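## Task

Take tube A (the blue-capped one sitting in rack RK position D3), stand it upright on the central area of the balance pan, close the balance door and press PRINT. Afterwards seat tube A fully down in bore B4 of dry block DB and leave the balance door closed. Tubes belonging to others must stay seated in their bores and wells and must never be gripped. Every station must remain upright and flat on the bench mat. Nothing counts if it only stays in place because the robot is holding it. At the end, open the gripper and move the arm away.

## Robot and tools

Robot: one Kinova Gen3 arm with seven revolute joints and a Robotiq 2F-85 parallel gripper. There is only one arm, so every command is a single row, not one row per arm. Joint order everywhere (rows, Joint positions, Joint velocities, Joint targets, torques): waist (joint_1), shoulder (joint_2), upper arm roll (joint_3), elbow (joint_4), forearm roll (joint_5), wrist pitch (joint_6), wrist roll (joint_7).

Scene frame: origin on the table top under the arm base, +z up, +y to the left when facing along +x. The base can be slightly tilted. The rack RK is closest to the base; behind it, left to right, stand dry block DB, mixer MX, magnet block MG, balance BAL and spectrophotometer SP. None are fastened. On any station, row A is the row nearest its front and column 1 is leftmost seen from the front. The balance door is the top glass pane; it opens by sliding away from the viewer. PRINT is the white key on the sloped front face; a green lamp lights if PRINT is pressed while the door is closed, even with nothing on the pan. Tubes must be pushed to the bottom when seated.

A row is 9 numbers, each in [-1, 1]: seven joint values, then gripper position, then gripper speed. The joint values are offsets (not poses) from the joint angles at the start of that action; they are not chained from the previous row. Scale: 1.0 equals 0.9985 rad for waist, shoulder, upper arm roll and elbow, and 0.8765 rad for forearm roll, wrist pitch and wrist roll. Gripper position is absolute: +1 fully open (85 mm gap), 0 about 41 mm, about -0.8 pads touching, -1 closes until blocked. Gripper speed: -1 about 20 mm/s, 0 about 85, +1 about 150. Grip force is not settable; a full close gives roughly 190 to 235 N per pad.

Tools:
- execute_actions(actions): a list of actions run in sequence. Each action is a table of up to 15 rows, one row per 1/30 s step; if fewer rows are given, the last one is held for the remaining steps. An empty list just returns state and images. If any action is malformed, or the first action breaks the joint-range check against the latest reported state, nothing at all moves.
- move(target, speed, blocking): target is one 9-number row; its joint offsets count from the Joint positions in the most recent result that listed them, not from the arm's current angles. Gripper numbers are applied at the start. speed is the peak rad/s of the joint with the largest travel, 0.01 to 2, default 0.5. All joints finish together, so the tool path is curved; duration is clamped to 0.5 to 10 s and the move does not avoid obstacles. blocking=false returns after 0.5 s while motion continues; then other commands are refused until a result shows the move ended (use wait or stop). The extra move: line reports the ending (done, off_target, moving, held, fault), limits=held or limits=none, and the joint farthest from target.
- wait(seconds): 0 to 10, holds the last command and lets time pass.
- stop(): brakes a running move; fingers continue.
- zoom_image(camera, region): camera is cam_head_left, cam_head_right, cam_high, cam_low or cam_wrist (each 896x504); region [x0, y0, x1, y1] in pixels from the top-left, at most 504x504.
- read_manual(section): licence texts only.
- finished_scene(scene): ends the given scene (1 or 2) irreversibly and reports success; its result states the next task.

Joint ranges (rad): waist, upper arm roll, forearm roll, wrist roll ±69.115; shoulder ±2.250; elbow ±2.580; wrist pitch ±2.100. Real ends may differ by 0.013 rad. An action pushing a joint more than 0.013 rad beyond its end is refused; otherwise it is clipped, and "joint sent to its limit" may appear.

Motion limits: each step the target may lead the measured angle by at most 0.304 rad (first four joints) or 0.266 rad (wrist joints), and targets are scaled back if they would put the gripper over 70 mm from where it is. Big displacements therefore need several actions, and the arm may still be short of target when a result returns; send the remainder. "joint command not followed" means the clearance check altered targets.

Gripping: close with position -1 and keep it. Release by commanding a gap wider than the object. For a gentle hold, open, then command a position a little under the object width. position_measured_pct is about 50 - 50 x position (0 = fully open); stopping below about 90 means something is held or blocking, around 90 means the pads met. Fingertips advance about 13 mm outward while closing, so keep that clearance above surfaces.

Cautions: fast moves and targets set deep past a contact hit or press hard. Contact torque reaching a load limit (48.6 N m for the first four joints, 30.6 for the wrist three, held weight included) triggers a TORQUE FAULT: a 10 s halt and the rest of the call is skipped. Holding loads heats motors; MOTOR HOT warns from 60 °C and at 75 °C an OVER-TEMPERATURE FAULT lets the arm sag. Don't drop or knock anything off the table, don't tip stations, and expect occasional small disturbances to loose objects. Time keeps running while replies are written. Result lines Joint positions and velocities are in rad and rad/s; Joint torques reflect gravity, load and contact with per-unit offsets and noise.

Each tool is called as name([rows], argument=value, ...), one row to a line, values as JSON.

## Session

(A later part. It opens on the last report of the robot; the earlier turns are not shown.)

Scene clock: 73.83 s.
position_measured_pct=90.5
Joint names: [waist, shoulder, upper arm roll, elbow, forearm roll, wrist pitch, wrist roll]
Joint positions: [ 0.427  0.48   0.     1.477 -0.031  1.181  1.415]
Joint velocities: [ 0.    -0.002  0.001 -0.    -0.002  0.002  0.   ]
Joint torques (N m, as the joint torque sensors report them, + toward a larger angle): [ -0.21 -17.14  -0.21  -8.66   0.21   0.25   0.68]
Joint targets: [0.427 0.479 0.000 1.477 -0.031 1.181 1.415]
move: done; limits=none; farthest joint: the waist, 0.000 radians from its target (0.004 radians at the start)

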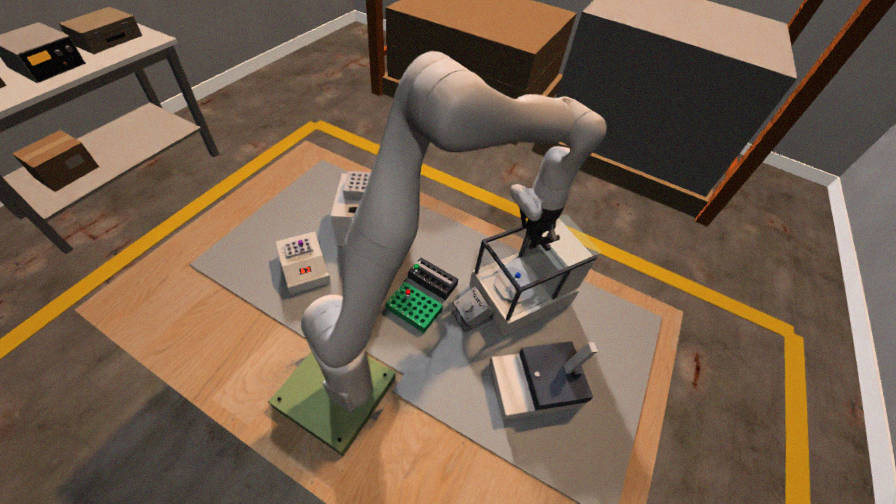

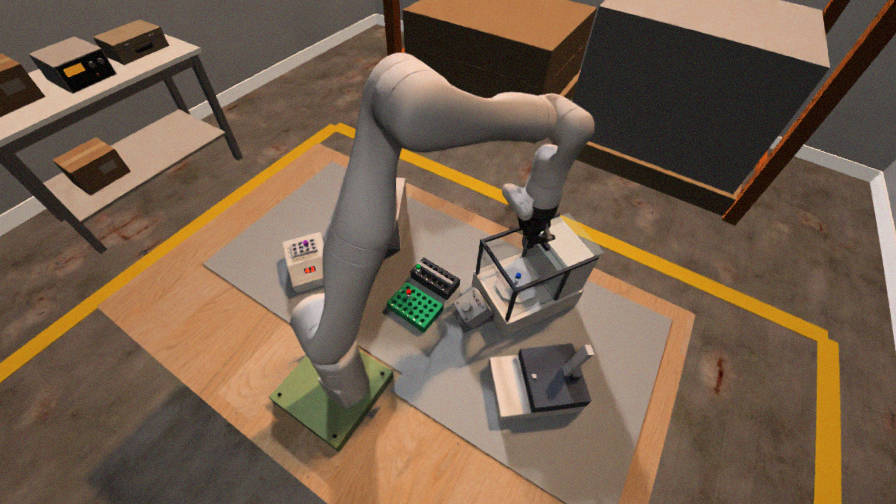

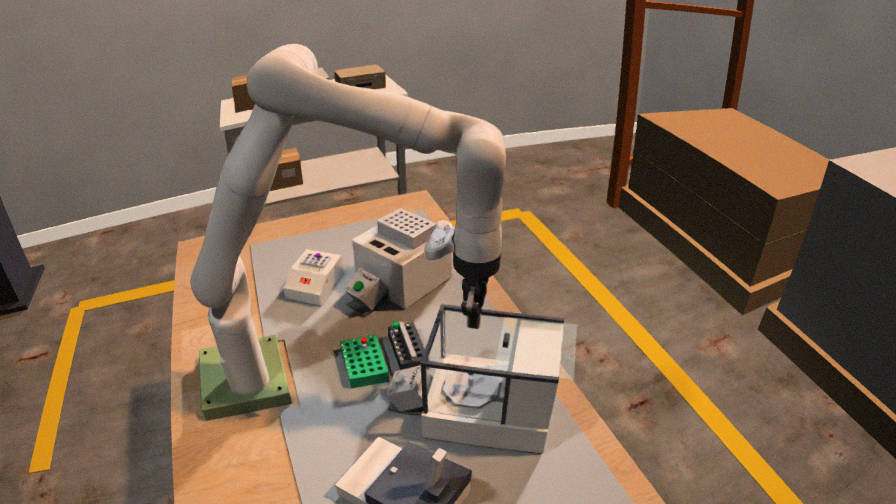

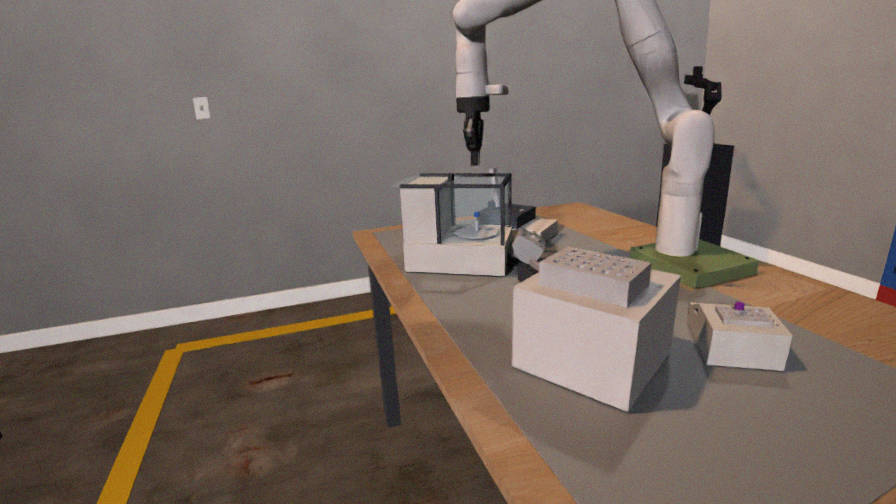

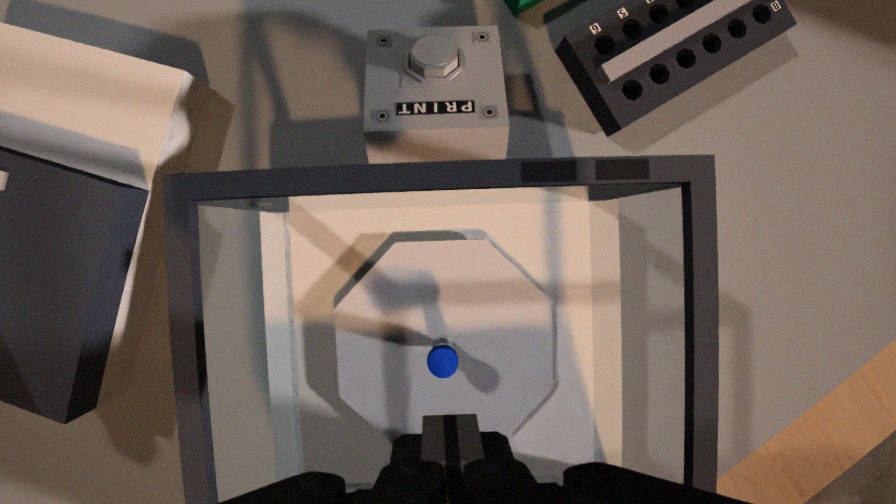

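move(target=[0.007,0.1926,0,-0.3414,0.0354,0.1738,-0.0034,-0.85,0], speed=0.55)

zoom_image(camera="cam_low", region=[400,130,480,210])

Scene clock: 75.30 s.
position_measured_pct=90.5
Joint names: [waist, shoulder, upper arm roll, elbow, forearm roll, wrist pitch, wrist roll]
Joint positions: [0.434 0.672 0.    1.136 0.    1.333 1.412]
Joint velocities: [ 0.     0.002 -0.     0.    -0.001  0.    -0.   ]
Joint torques (N m, as the joint torque sensors report them, + toward a larger angle): [  0.13 -21.2    0.09 -10.06   0.26   0.32   0.71]
Joint targets: [0.434 0.672 0.000 1.136 0.000 1.333 1.412]
move: done; limits=none; farthest joint: the shoulder, 0.001 radians from its target (0.193 radians at the start)

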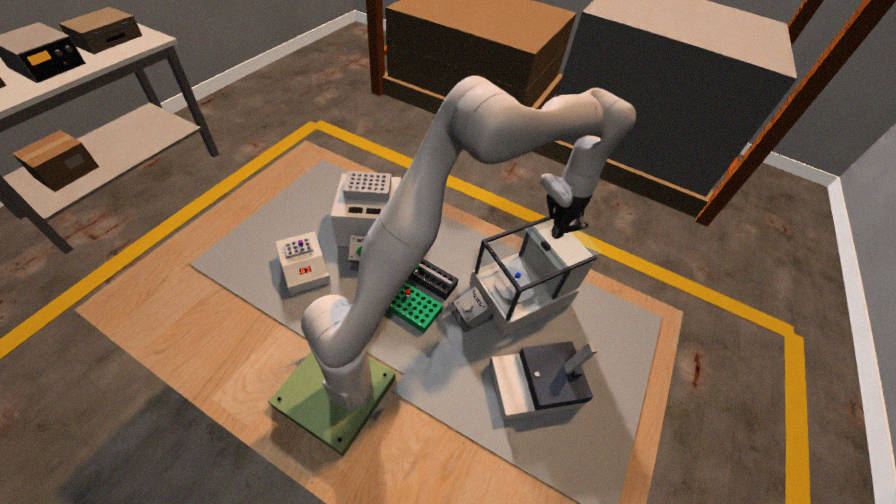

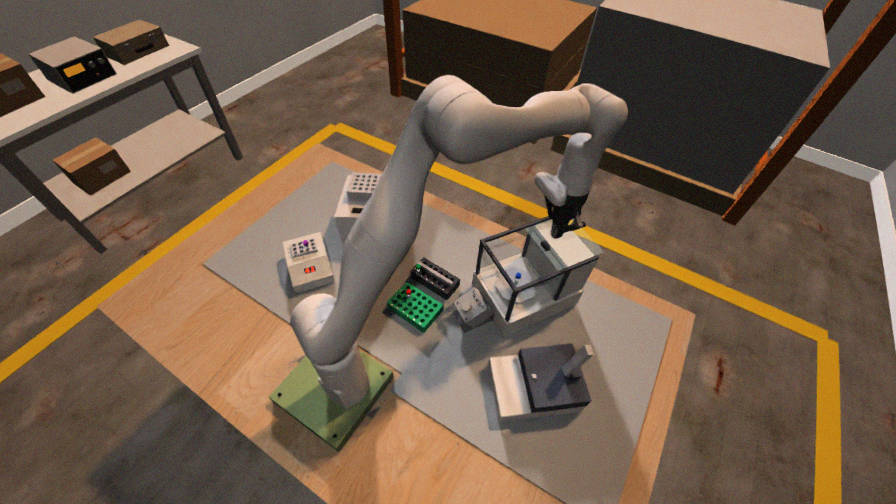

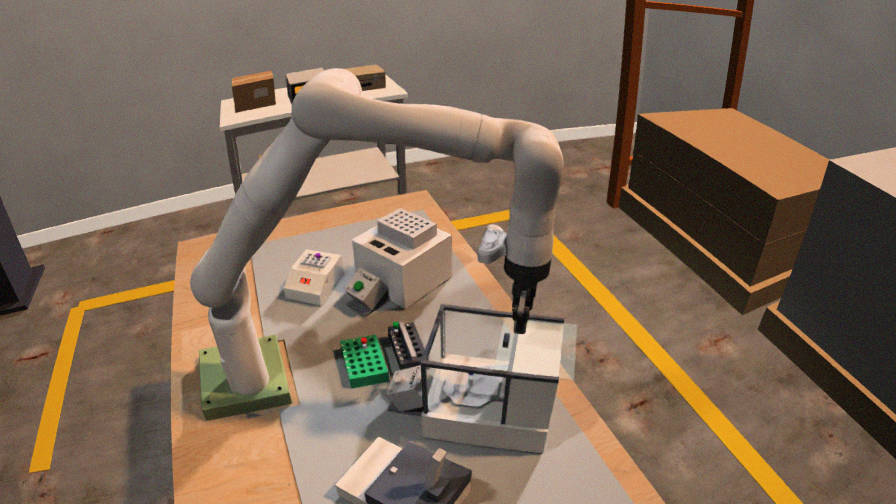

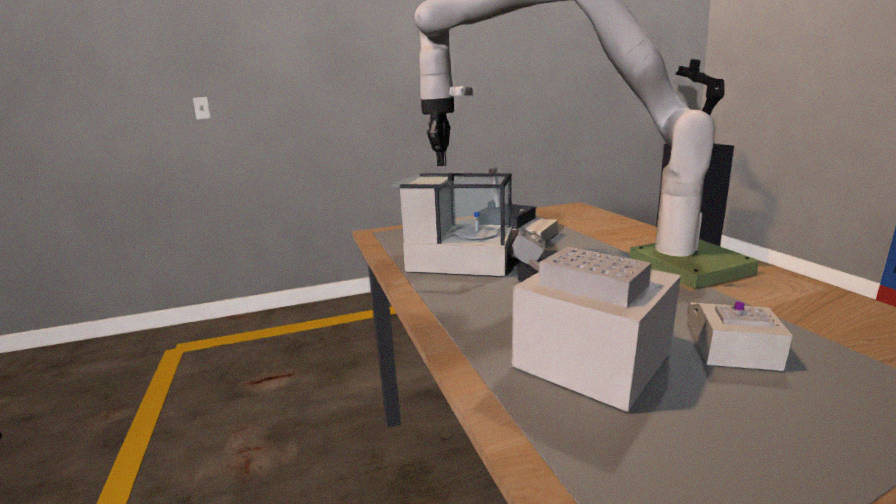

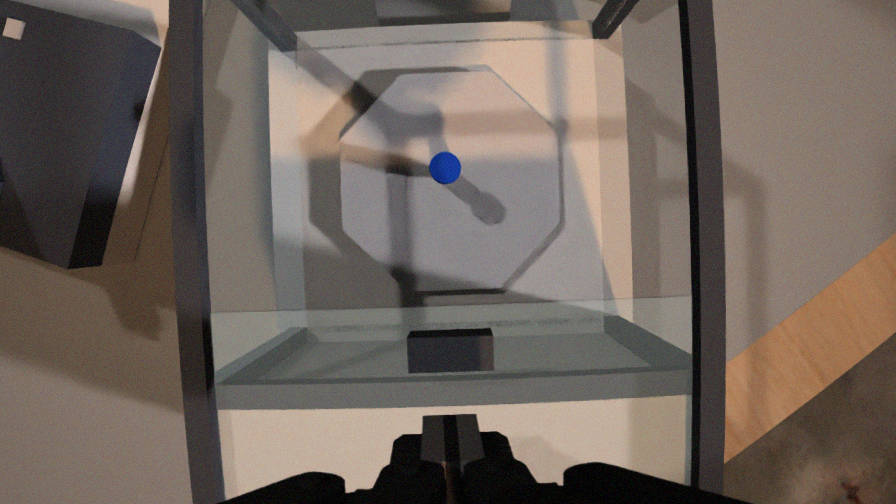

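Region (400, 130, 480, 210) of cam_low's 896x504 image, scaled by 6.300, with more detail than that image has.

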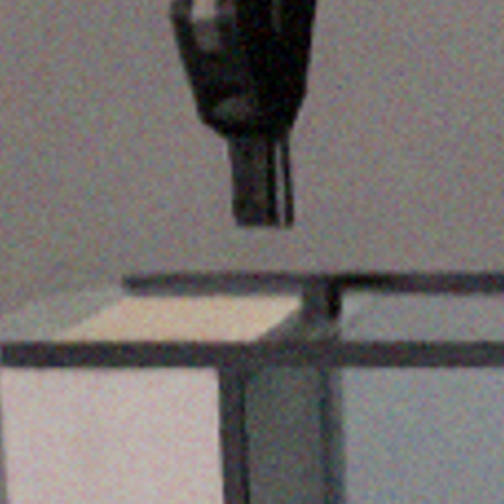

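move(target=[0,0.0169,0,0.0483,0,-0.0736,0,-0.85,0], speed=0.15)

zoom_image(camera="cam_low", region=[400,130,480,210])

Scene clock: 76.50 s.
position_measured_pct=90.5
Joint names: [waist, shoulder, upper arm roll, elbow, forearm roll, wrist pitch, wrist roll]
Joint positions: [0.434 0.689 0.    1.184 0.    1.268 1.412]
Joint velocities: [ 0.     0.001  0.    -0.    -0.001 -0.    -0.   ]
Joint torques (N m, as the joint torque sensors report them, + toward a larger angle): [  0.06 -21.39  -0.06  -9.65   0.31   0.22   0.72]
Joint targets: [0.434 0.689 0.000 1.184 0.000 1.268 1.412]
move: done; limits=none; farthest joint: the waist, 0.000 radians from its target (0.000 radians at the start)

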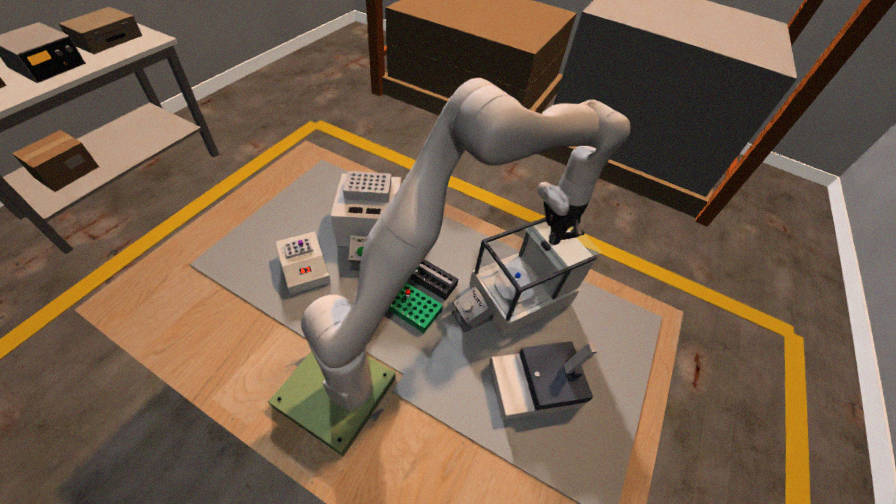

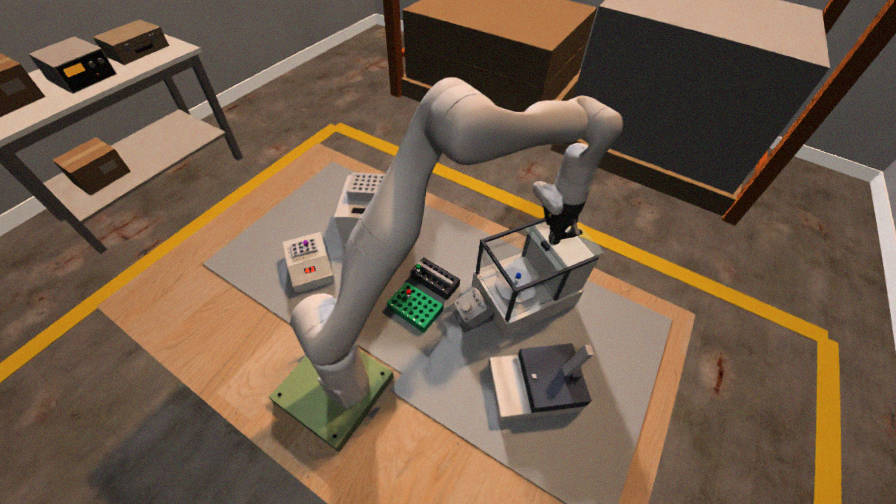

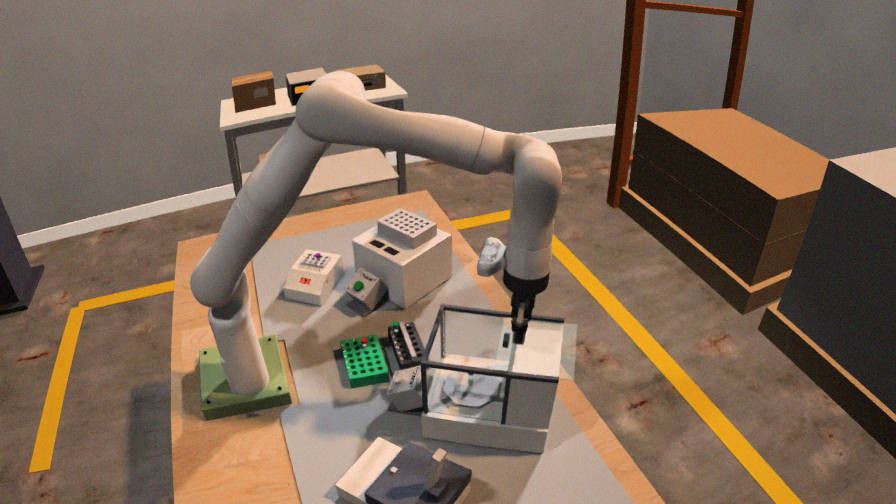

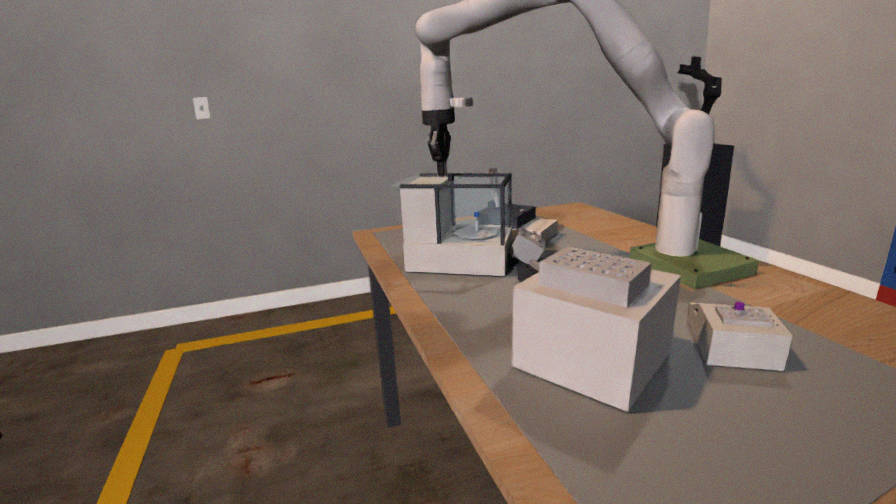

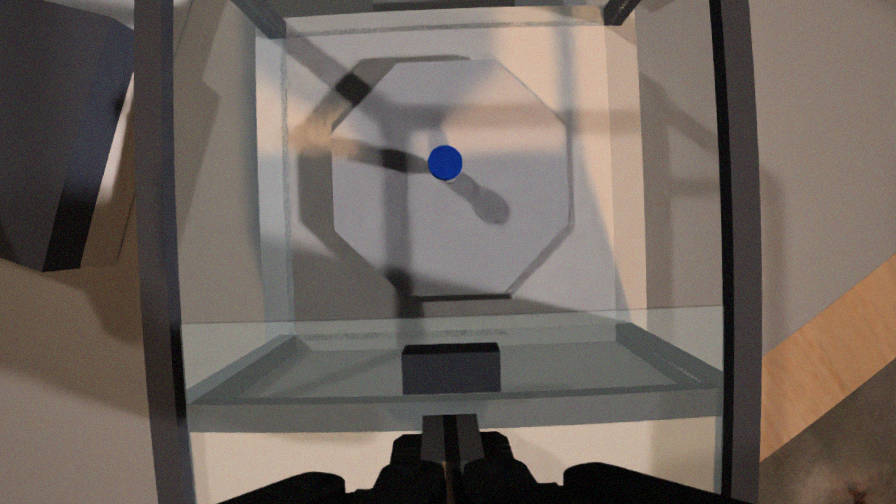

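Region (400, 130, 480, 210) of cam_low's 896x504 image, scaled by 6.300, with more detail than that image has.

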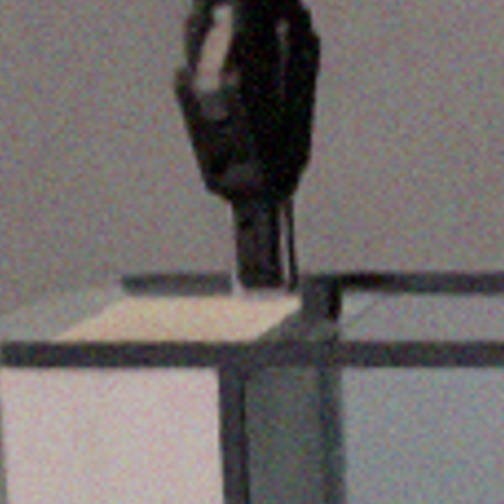

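move(target=[-0.020,-0.1416,0,0.2608,0,-0.1350,-0.0228,-0.85,0], speed=0.22)

Scene clock: 78.53 s.
position_measured_pct=90.5
Joint names: [waist, shoulder, upper arm roll, elbow, forearm roll, wrist pitch, wrist roll]
Joint positions: [0.414 0.548 0.    1.444 0.    1.149 1.392]
Joint velocities: [ 0.001 -0.001 -0.     0.    -0.001 -0.001  0.   ]
Joint torques (N m, as the joint torque sensors report them, + toward a larger angle): [ -0.11 -18.23  -0.57  -8.58   0.27   0.73   0.47]
Joint targets: [0.414 0.547 0.000 1.445 0.000 1.150 1.392]
move: done; limits=none; farthest joint: the waist, 0.000 radians from its target (0.020 radians at the start)

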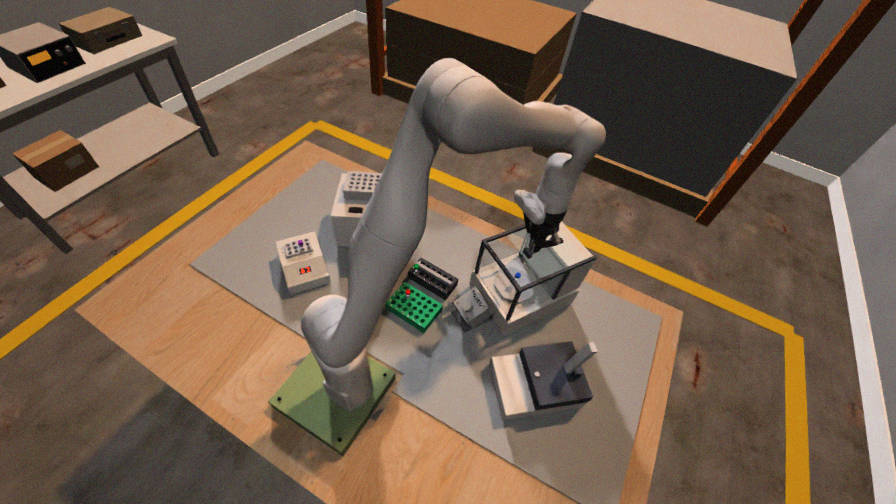

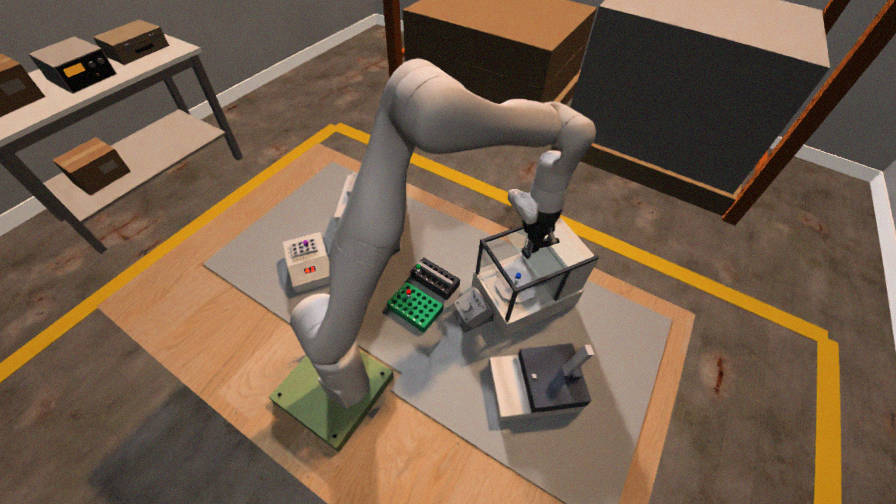

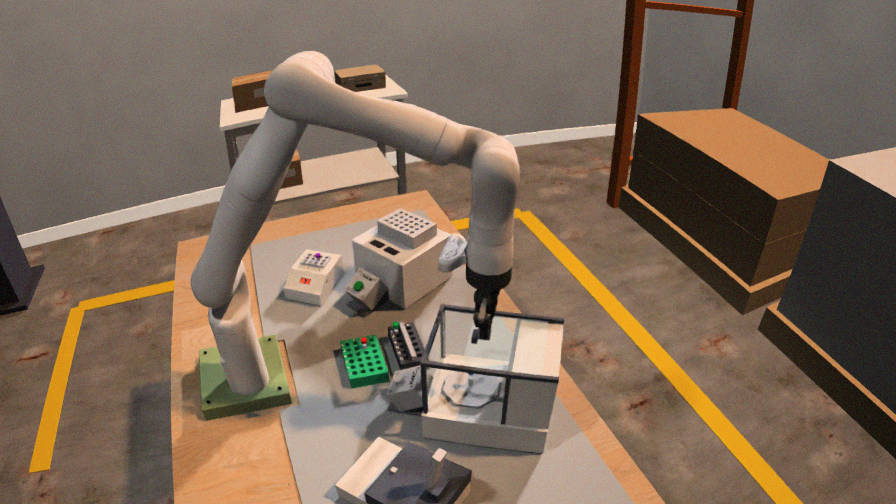

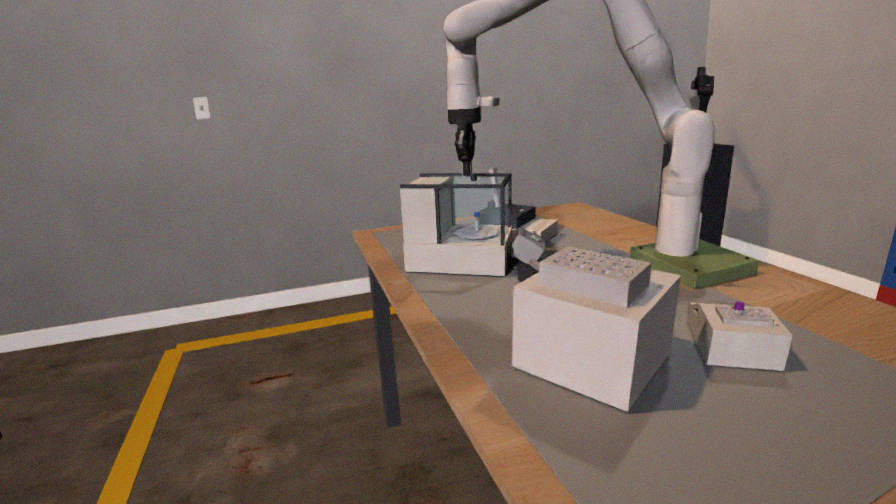

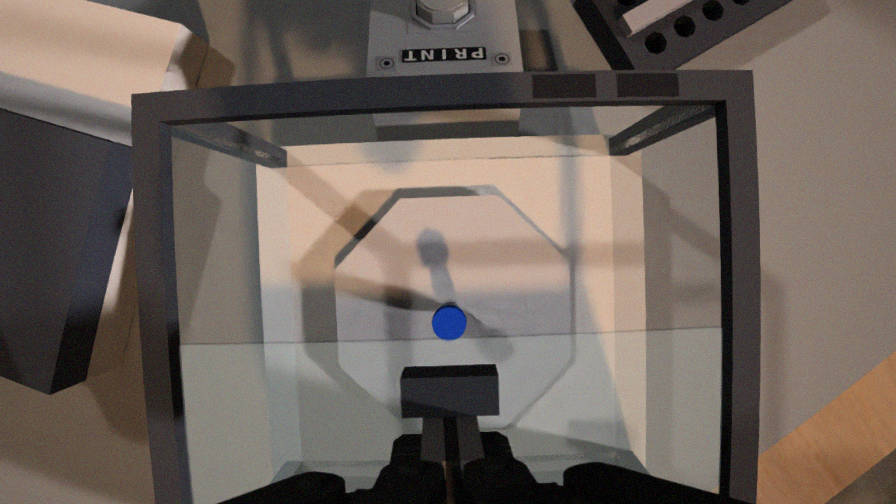

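move(target=[-0.0206,-0.1173,0,0.1975,0,-0.0907,-0.024,-0.85,0], speed=0.2)

zoom_image(camera="cam_wrist", region=[330,260,570,440])

Scene clock: 80.17 s.
position_measured_pct=90.5
Joint names: [waist, shoulder, upper arm roll, elbow, forearm roll, wrist pitch, wrist roll]
Joint positions: [0.393 0.431 0.    1.641 0.    1.069 1.371]
Joint velocities: [-0.001 -0.005  0.     0.001  0.     0.     0.   ]
Joint torques (N m, as the joint torque sensors report them, + toward a larger angle): [ -0.05 -16.4   -0.18  -8.32   0.13   0.67   0.66]
Joint targets: [0.393 0.431 0.000 1.641 0.000 1.070 1.371]
move: done; limits=none; farthest joint: the waist, 0.000 radians from its target (0.020 radians at the start)

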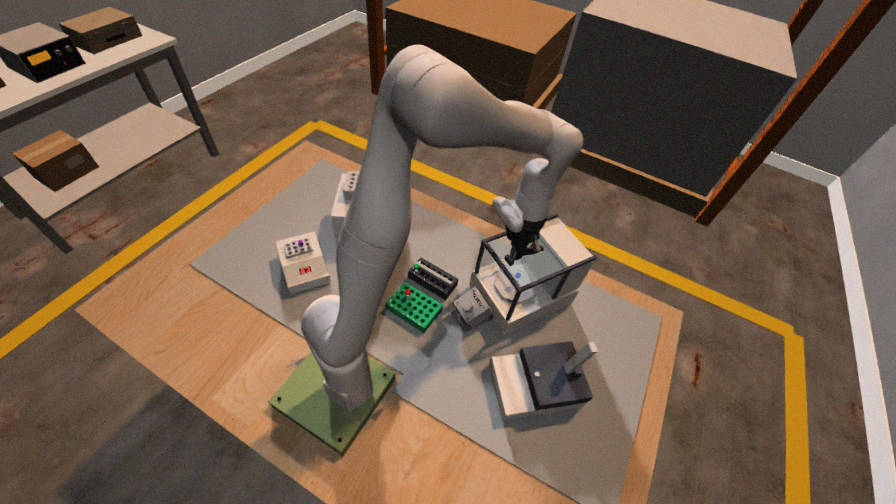

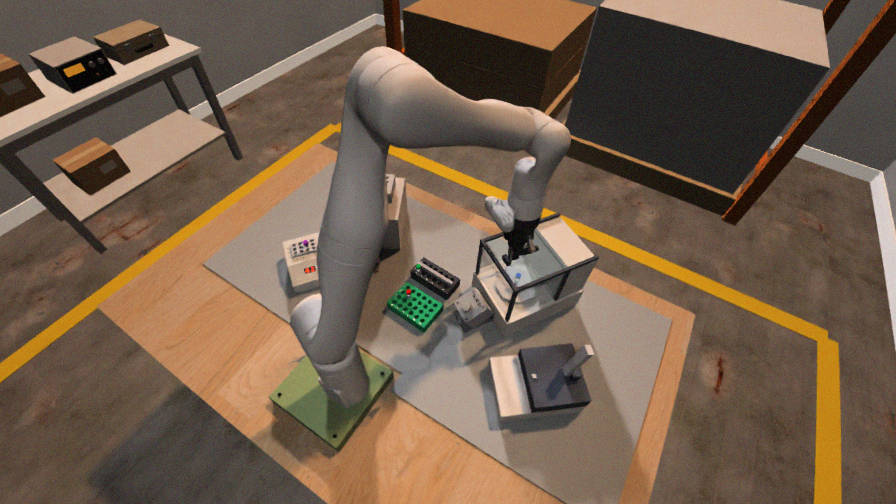

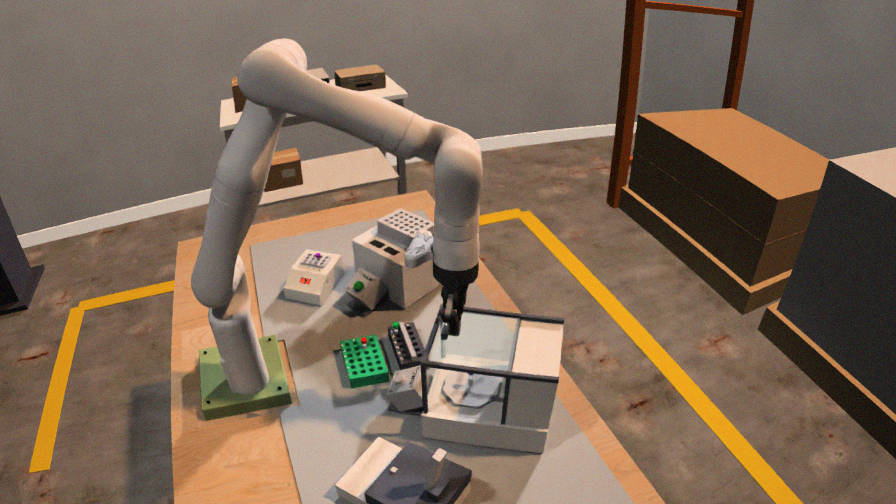

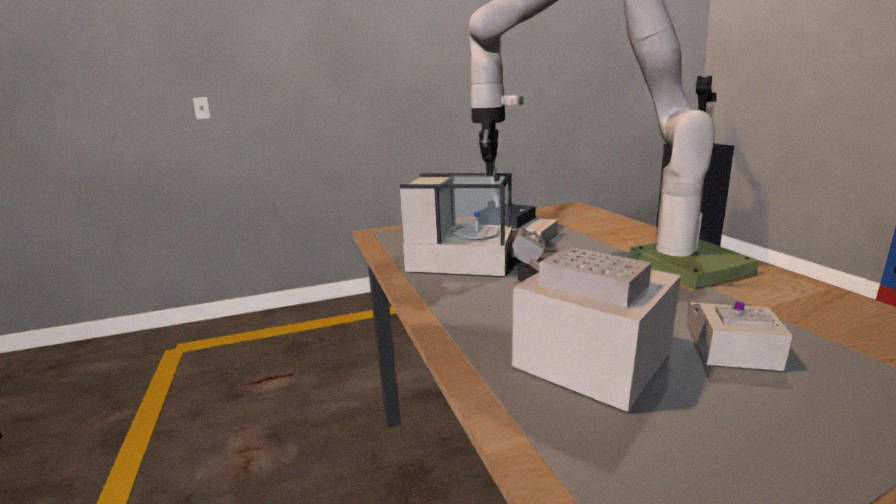

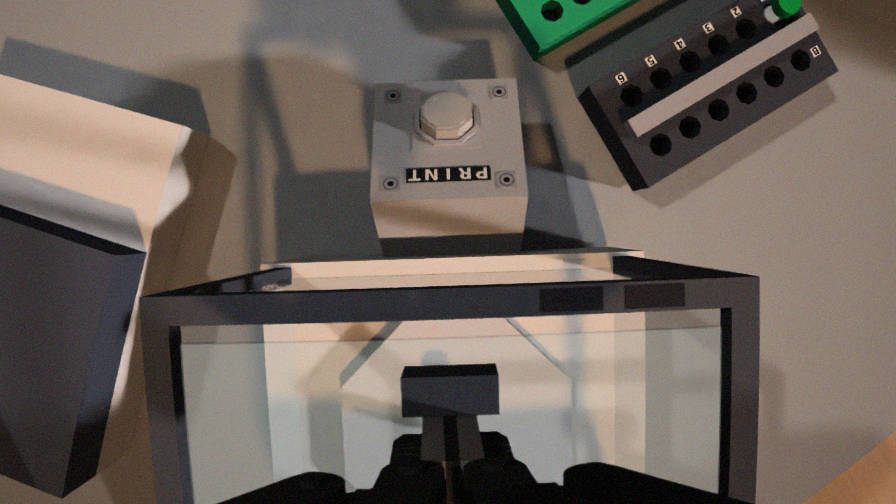

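Region (330, 260, 570, 440) of cam_wrist's 896x504 image, scaled by 2.100; it fills the top 378 rows of this view, and the rest is white.

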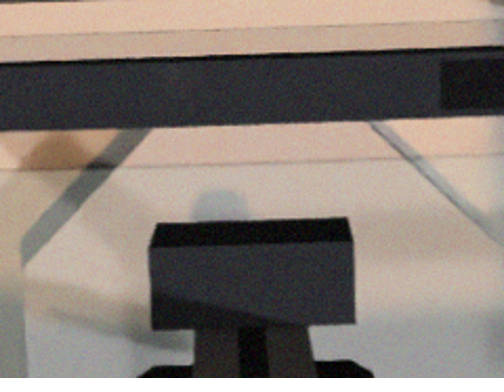

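move(target=[-0.0023,-0.0104,0,0.0170,0,-0.0068,-0.0026,-0.85,0], speed=0.035)

zoom_image(camera="cam_wrist", region=[330,260,570,440])

Scene clock: 81.40 s.
position_measured_pct=90.5
Joint names: [waist, shoulder, upper arm roll, elbow, forearm roll, wrist pitch, wrist roll]
Joint positions: [0.391 0.42  0.    1.657 0.001 1.063 1.369]
Joint velocities: [-0.    -0.001  0.     0.001  0.002 -0.001  0.   ]
Joint torques (N m, as the joint torque sensors report them, + toward a larger angle): [ -0.58 -15.89  -0.27  -8.24   0.15   0.46   0.63]
Joint targets: [0.391 0.420 0.000 1.658 0.000 1.063 1.369]
move: done; limits=none; farthest joint: the waist, 0.001 radians from its target (0.003 radians at the start)

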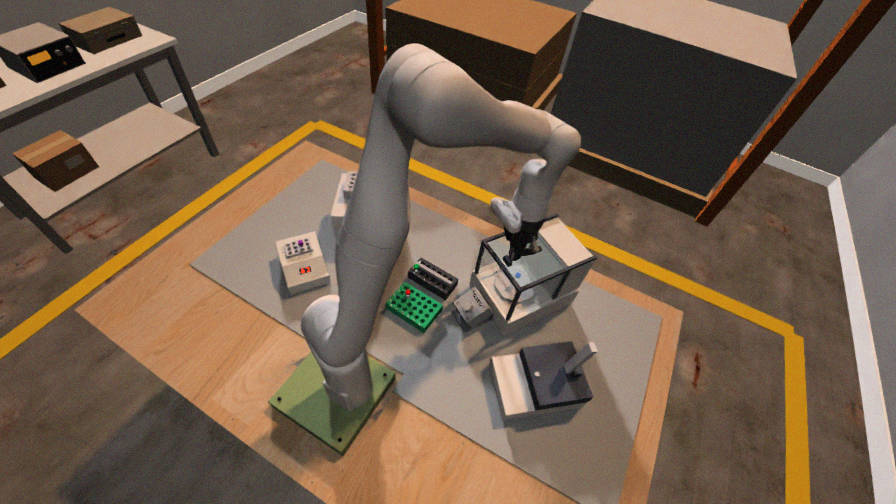

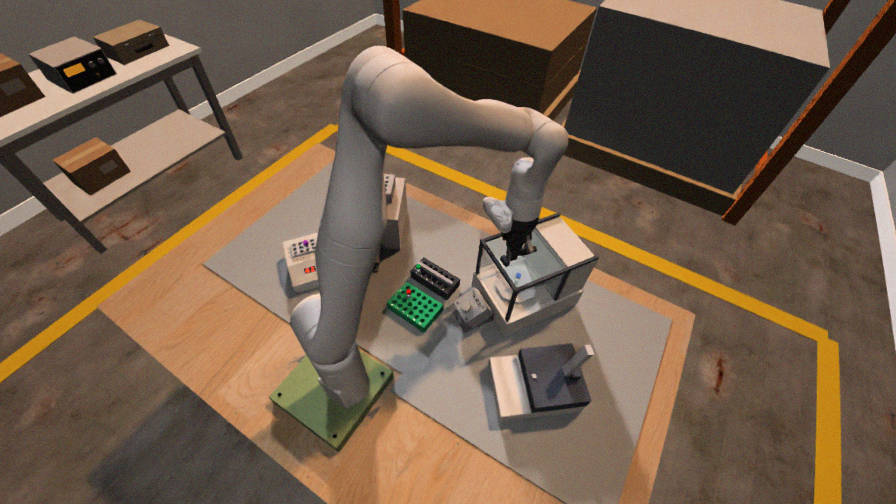

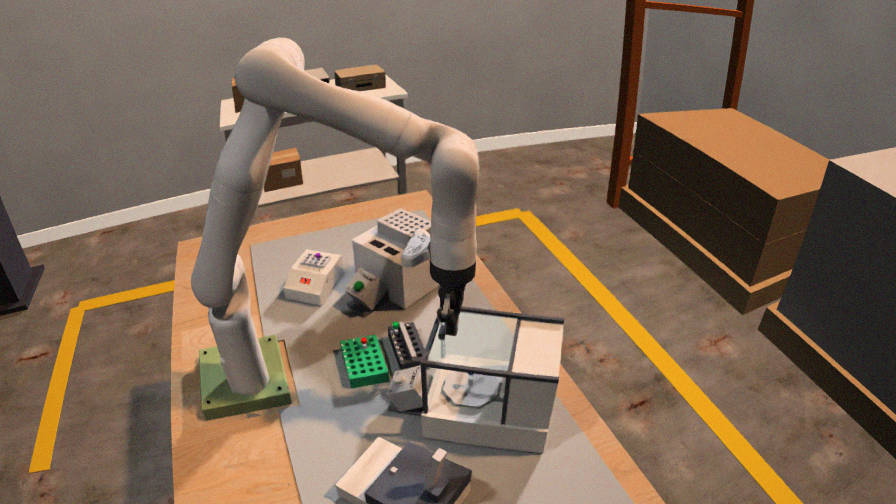

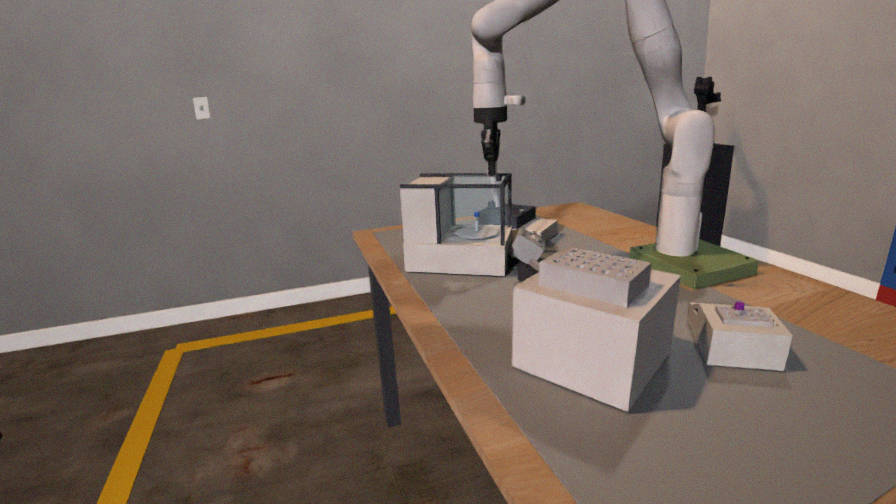

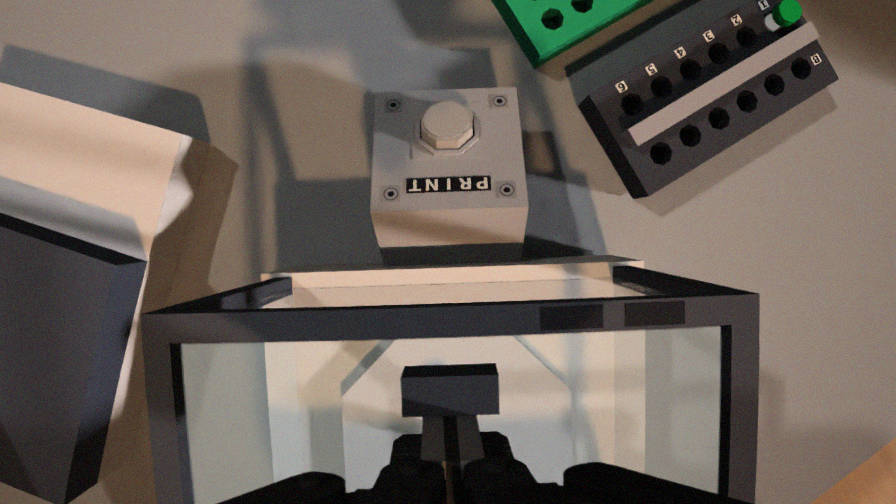

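Region (330, 260, 570, 440) of cam_wrist's 896x504 image, scaled by 2.100; it fills the top 378 rows of this view, and the rest is white.

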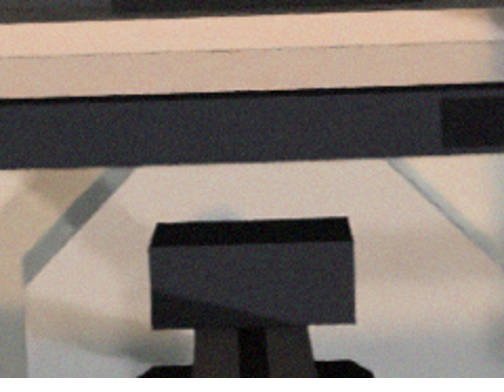

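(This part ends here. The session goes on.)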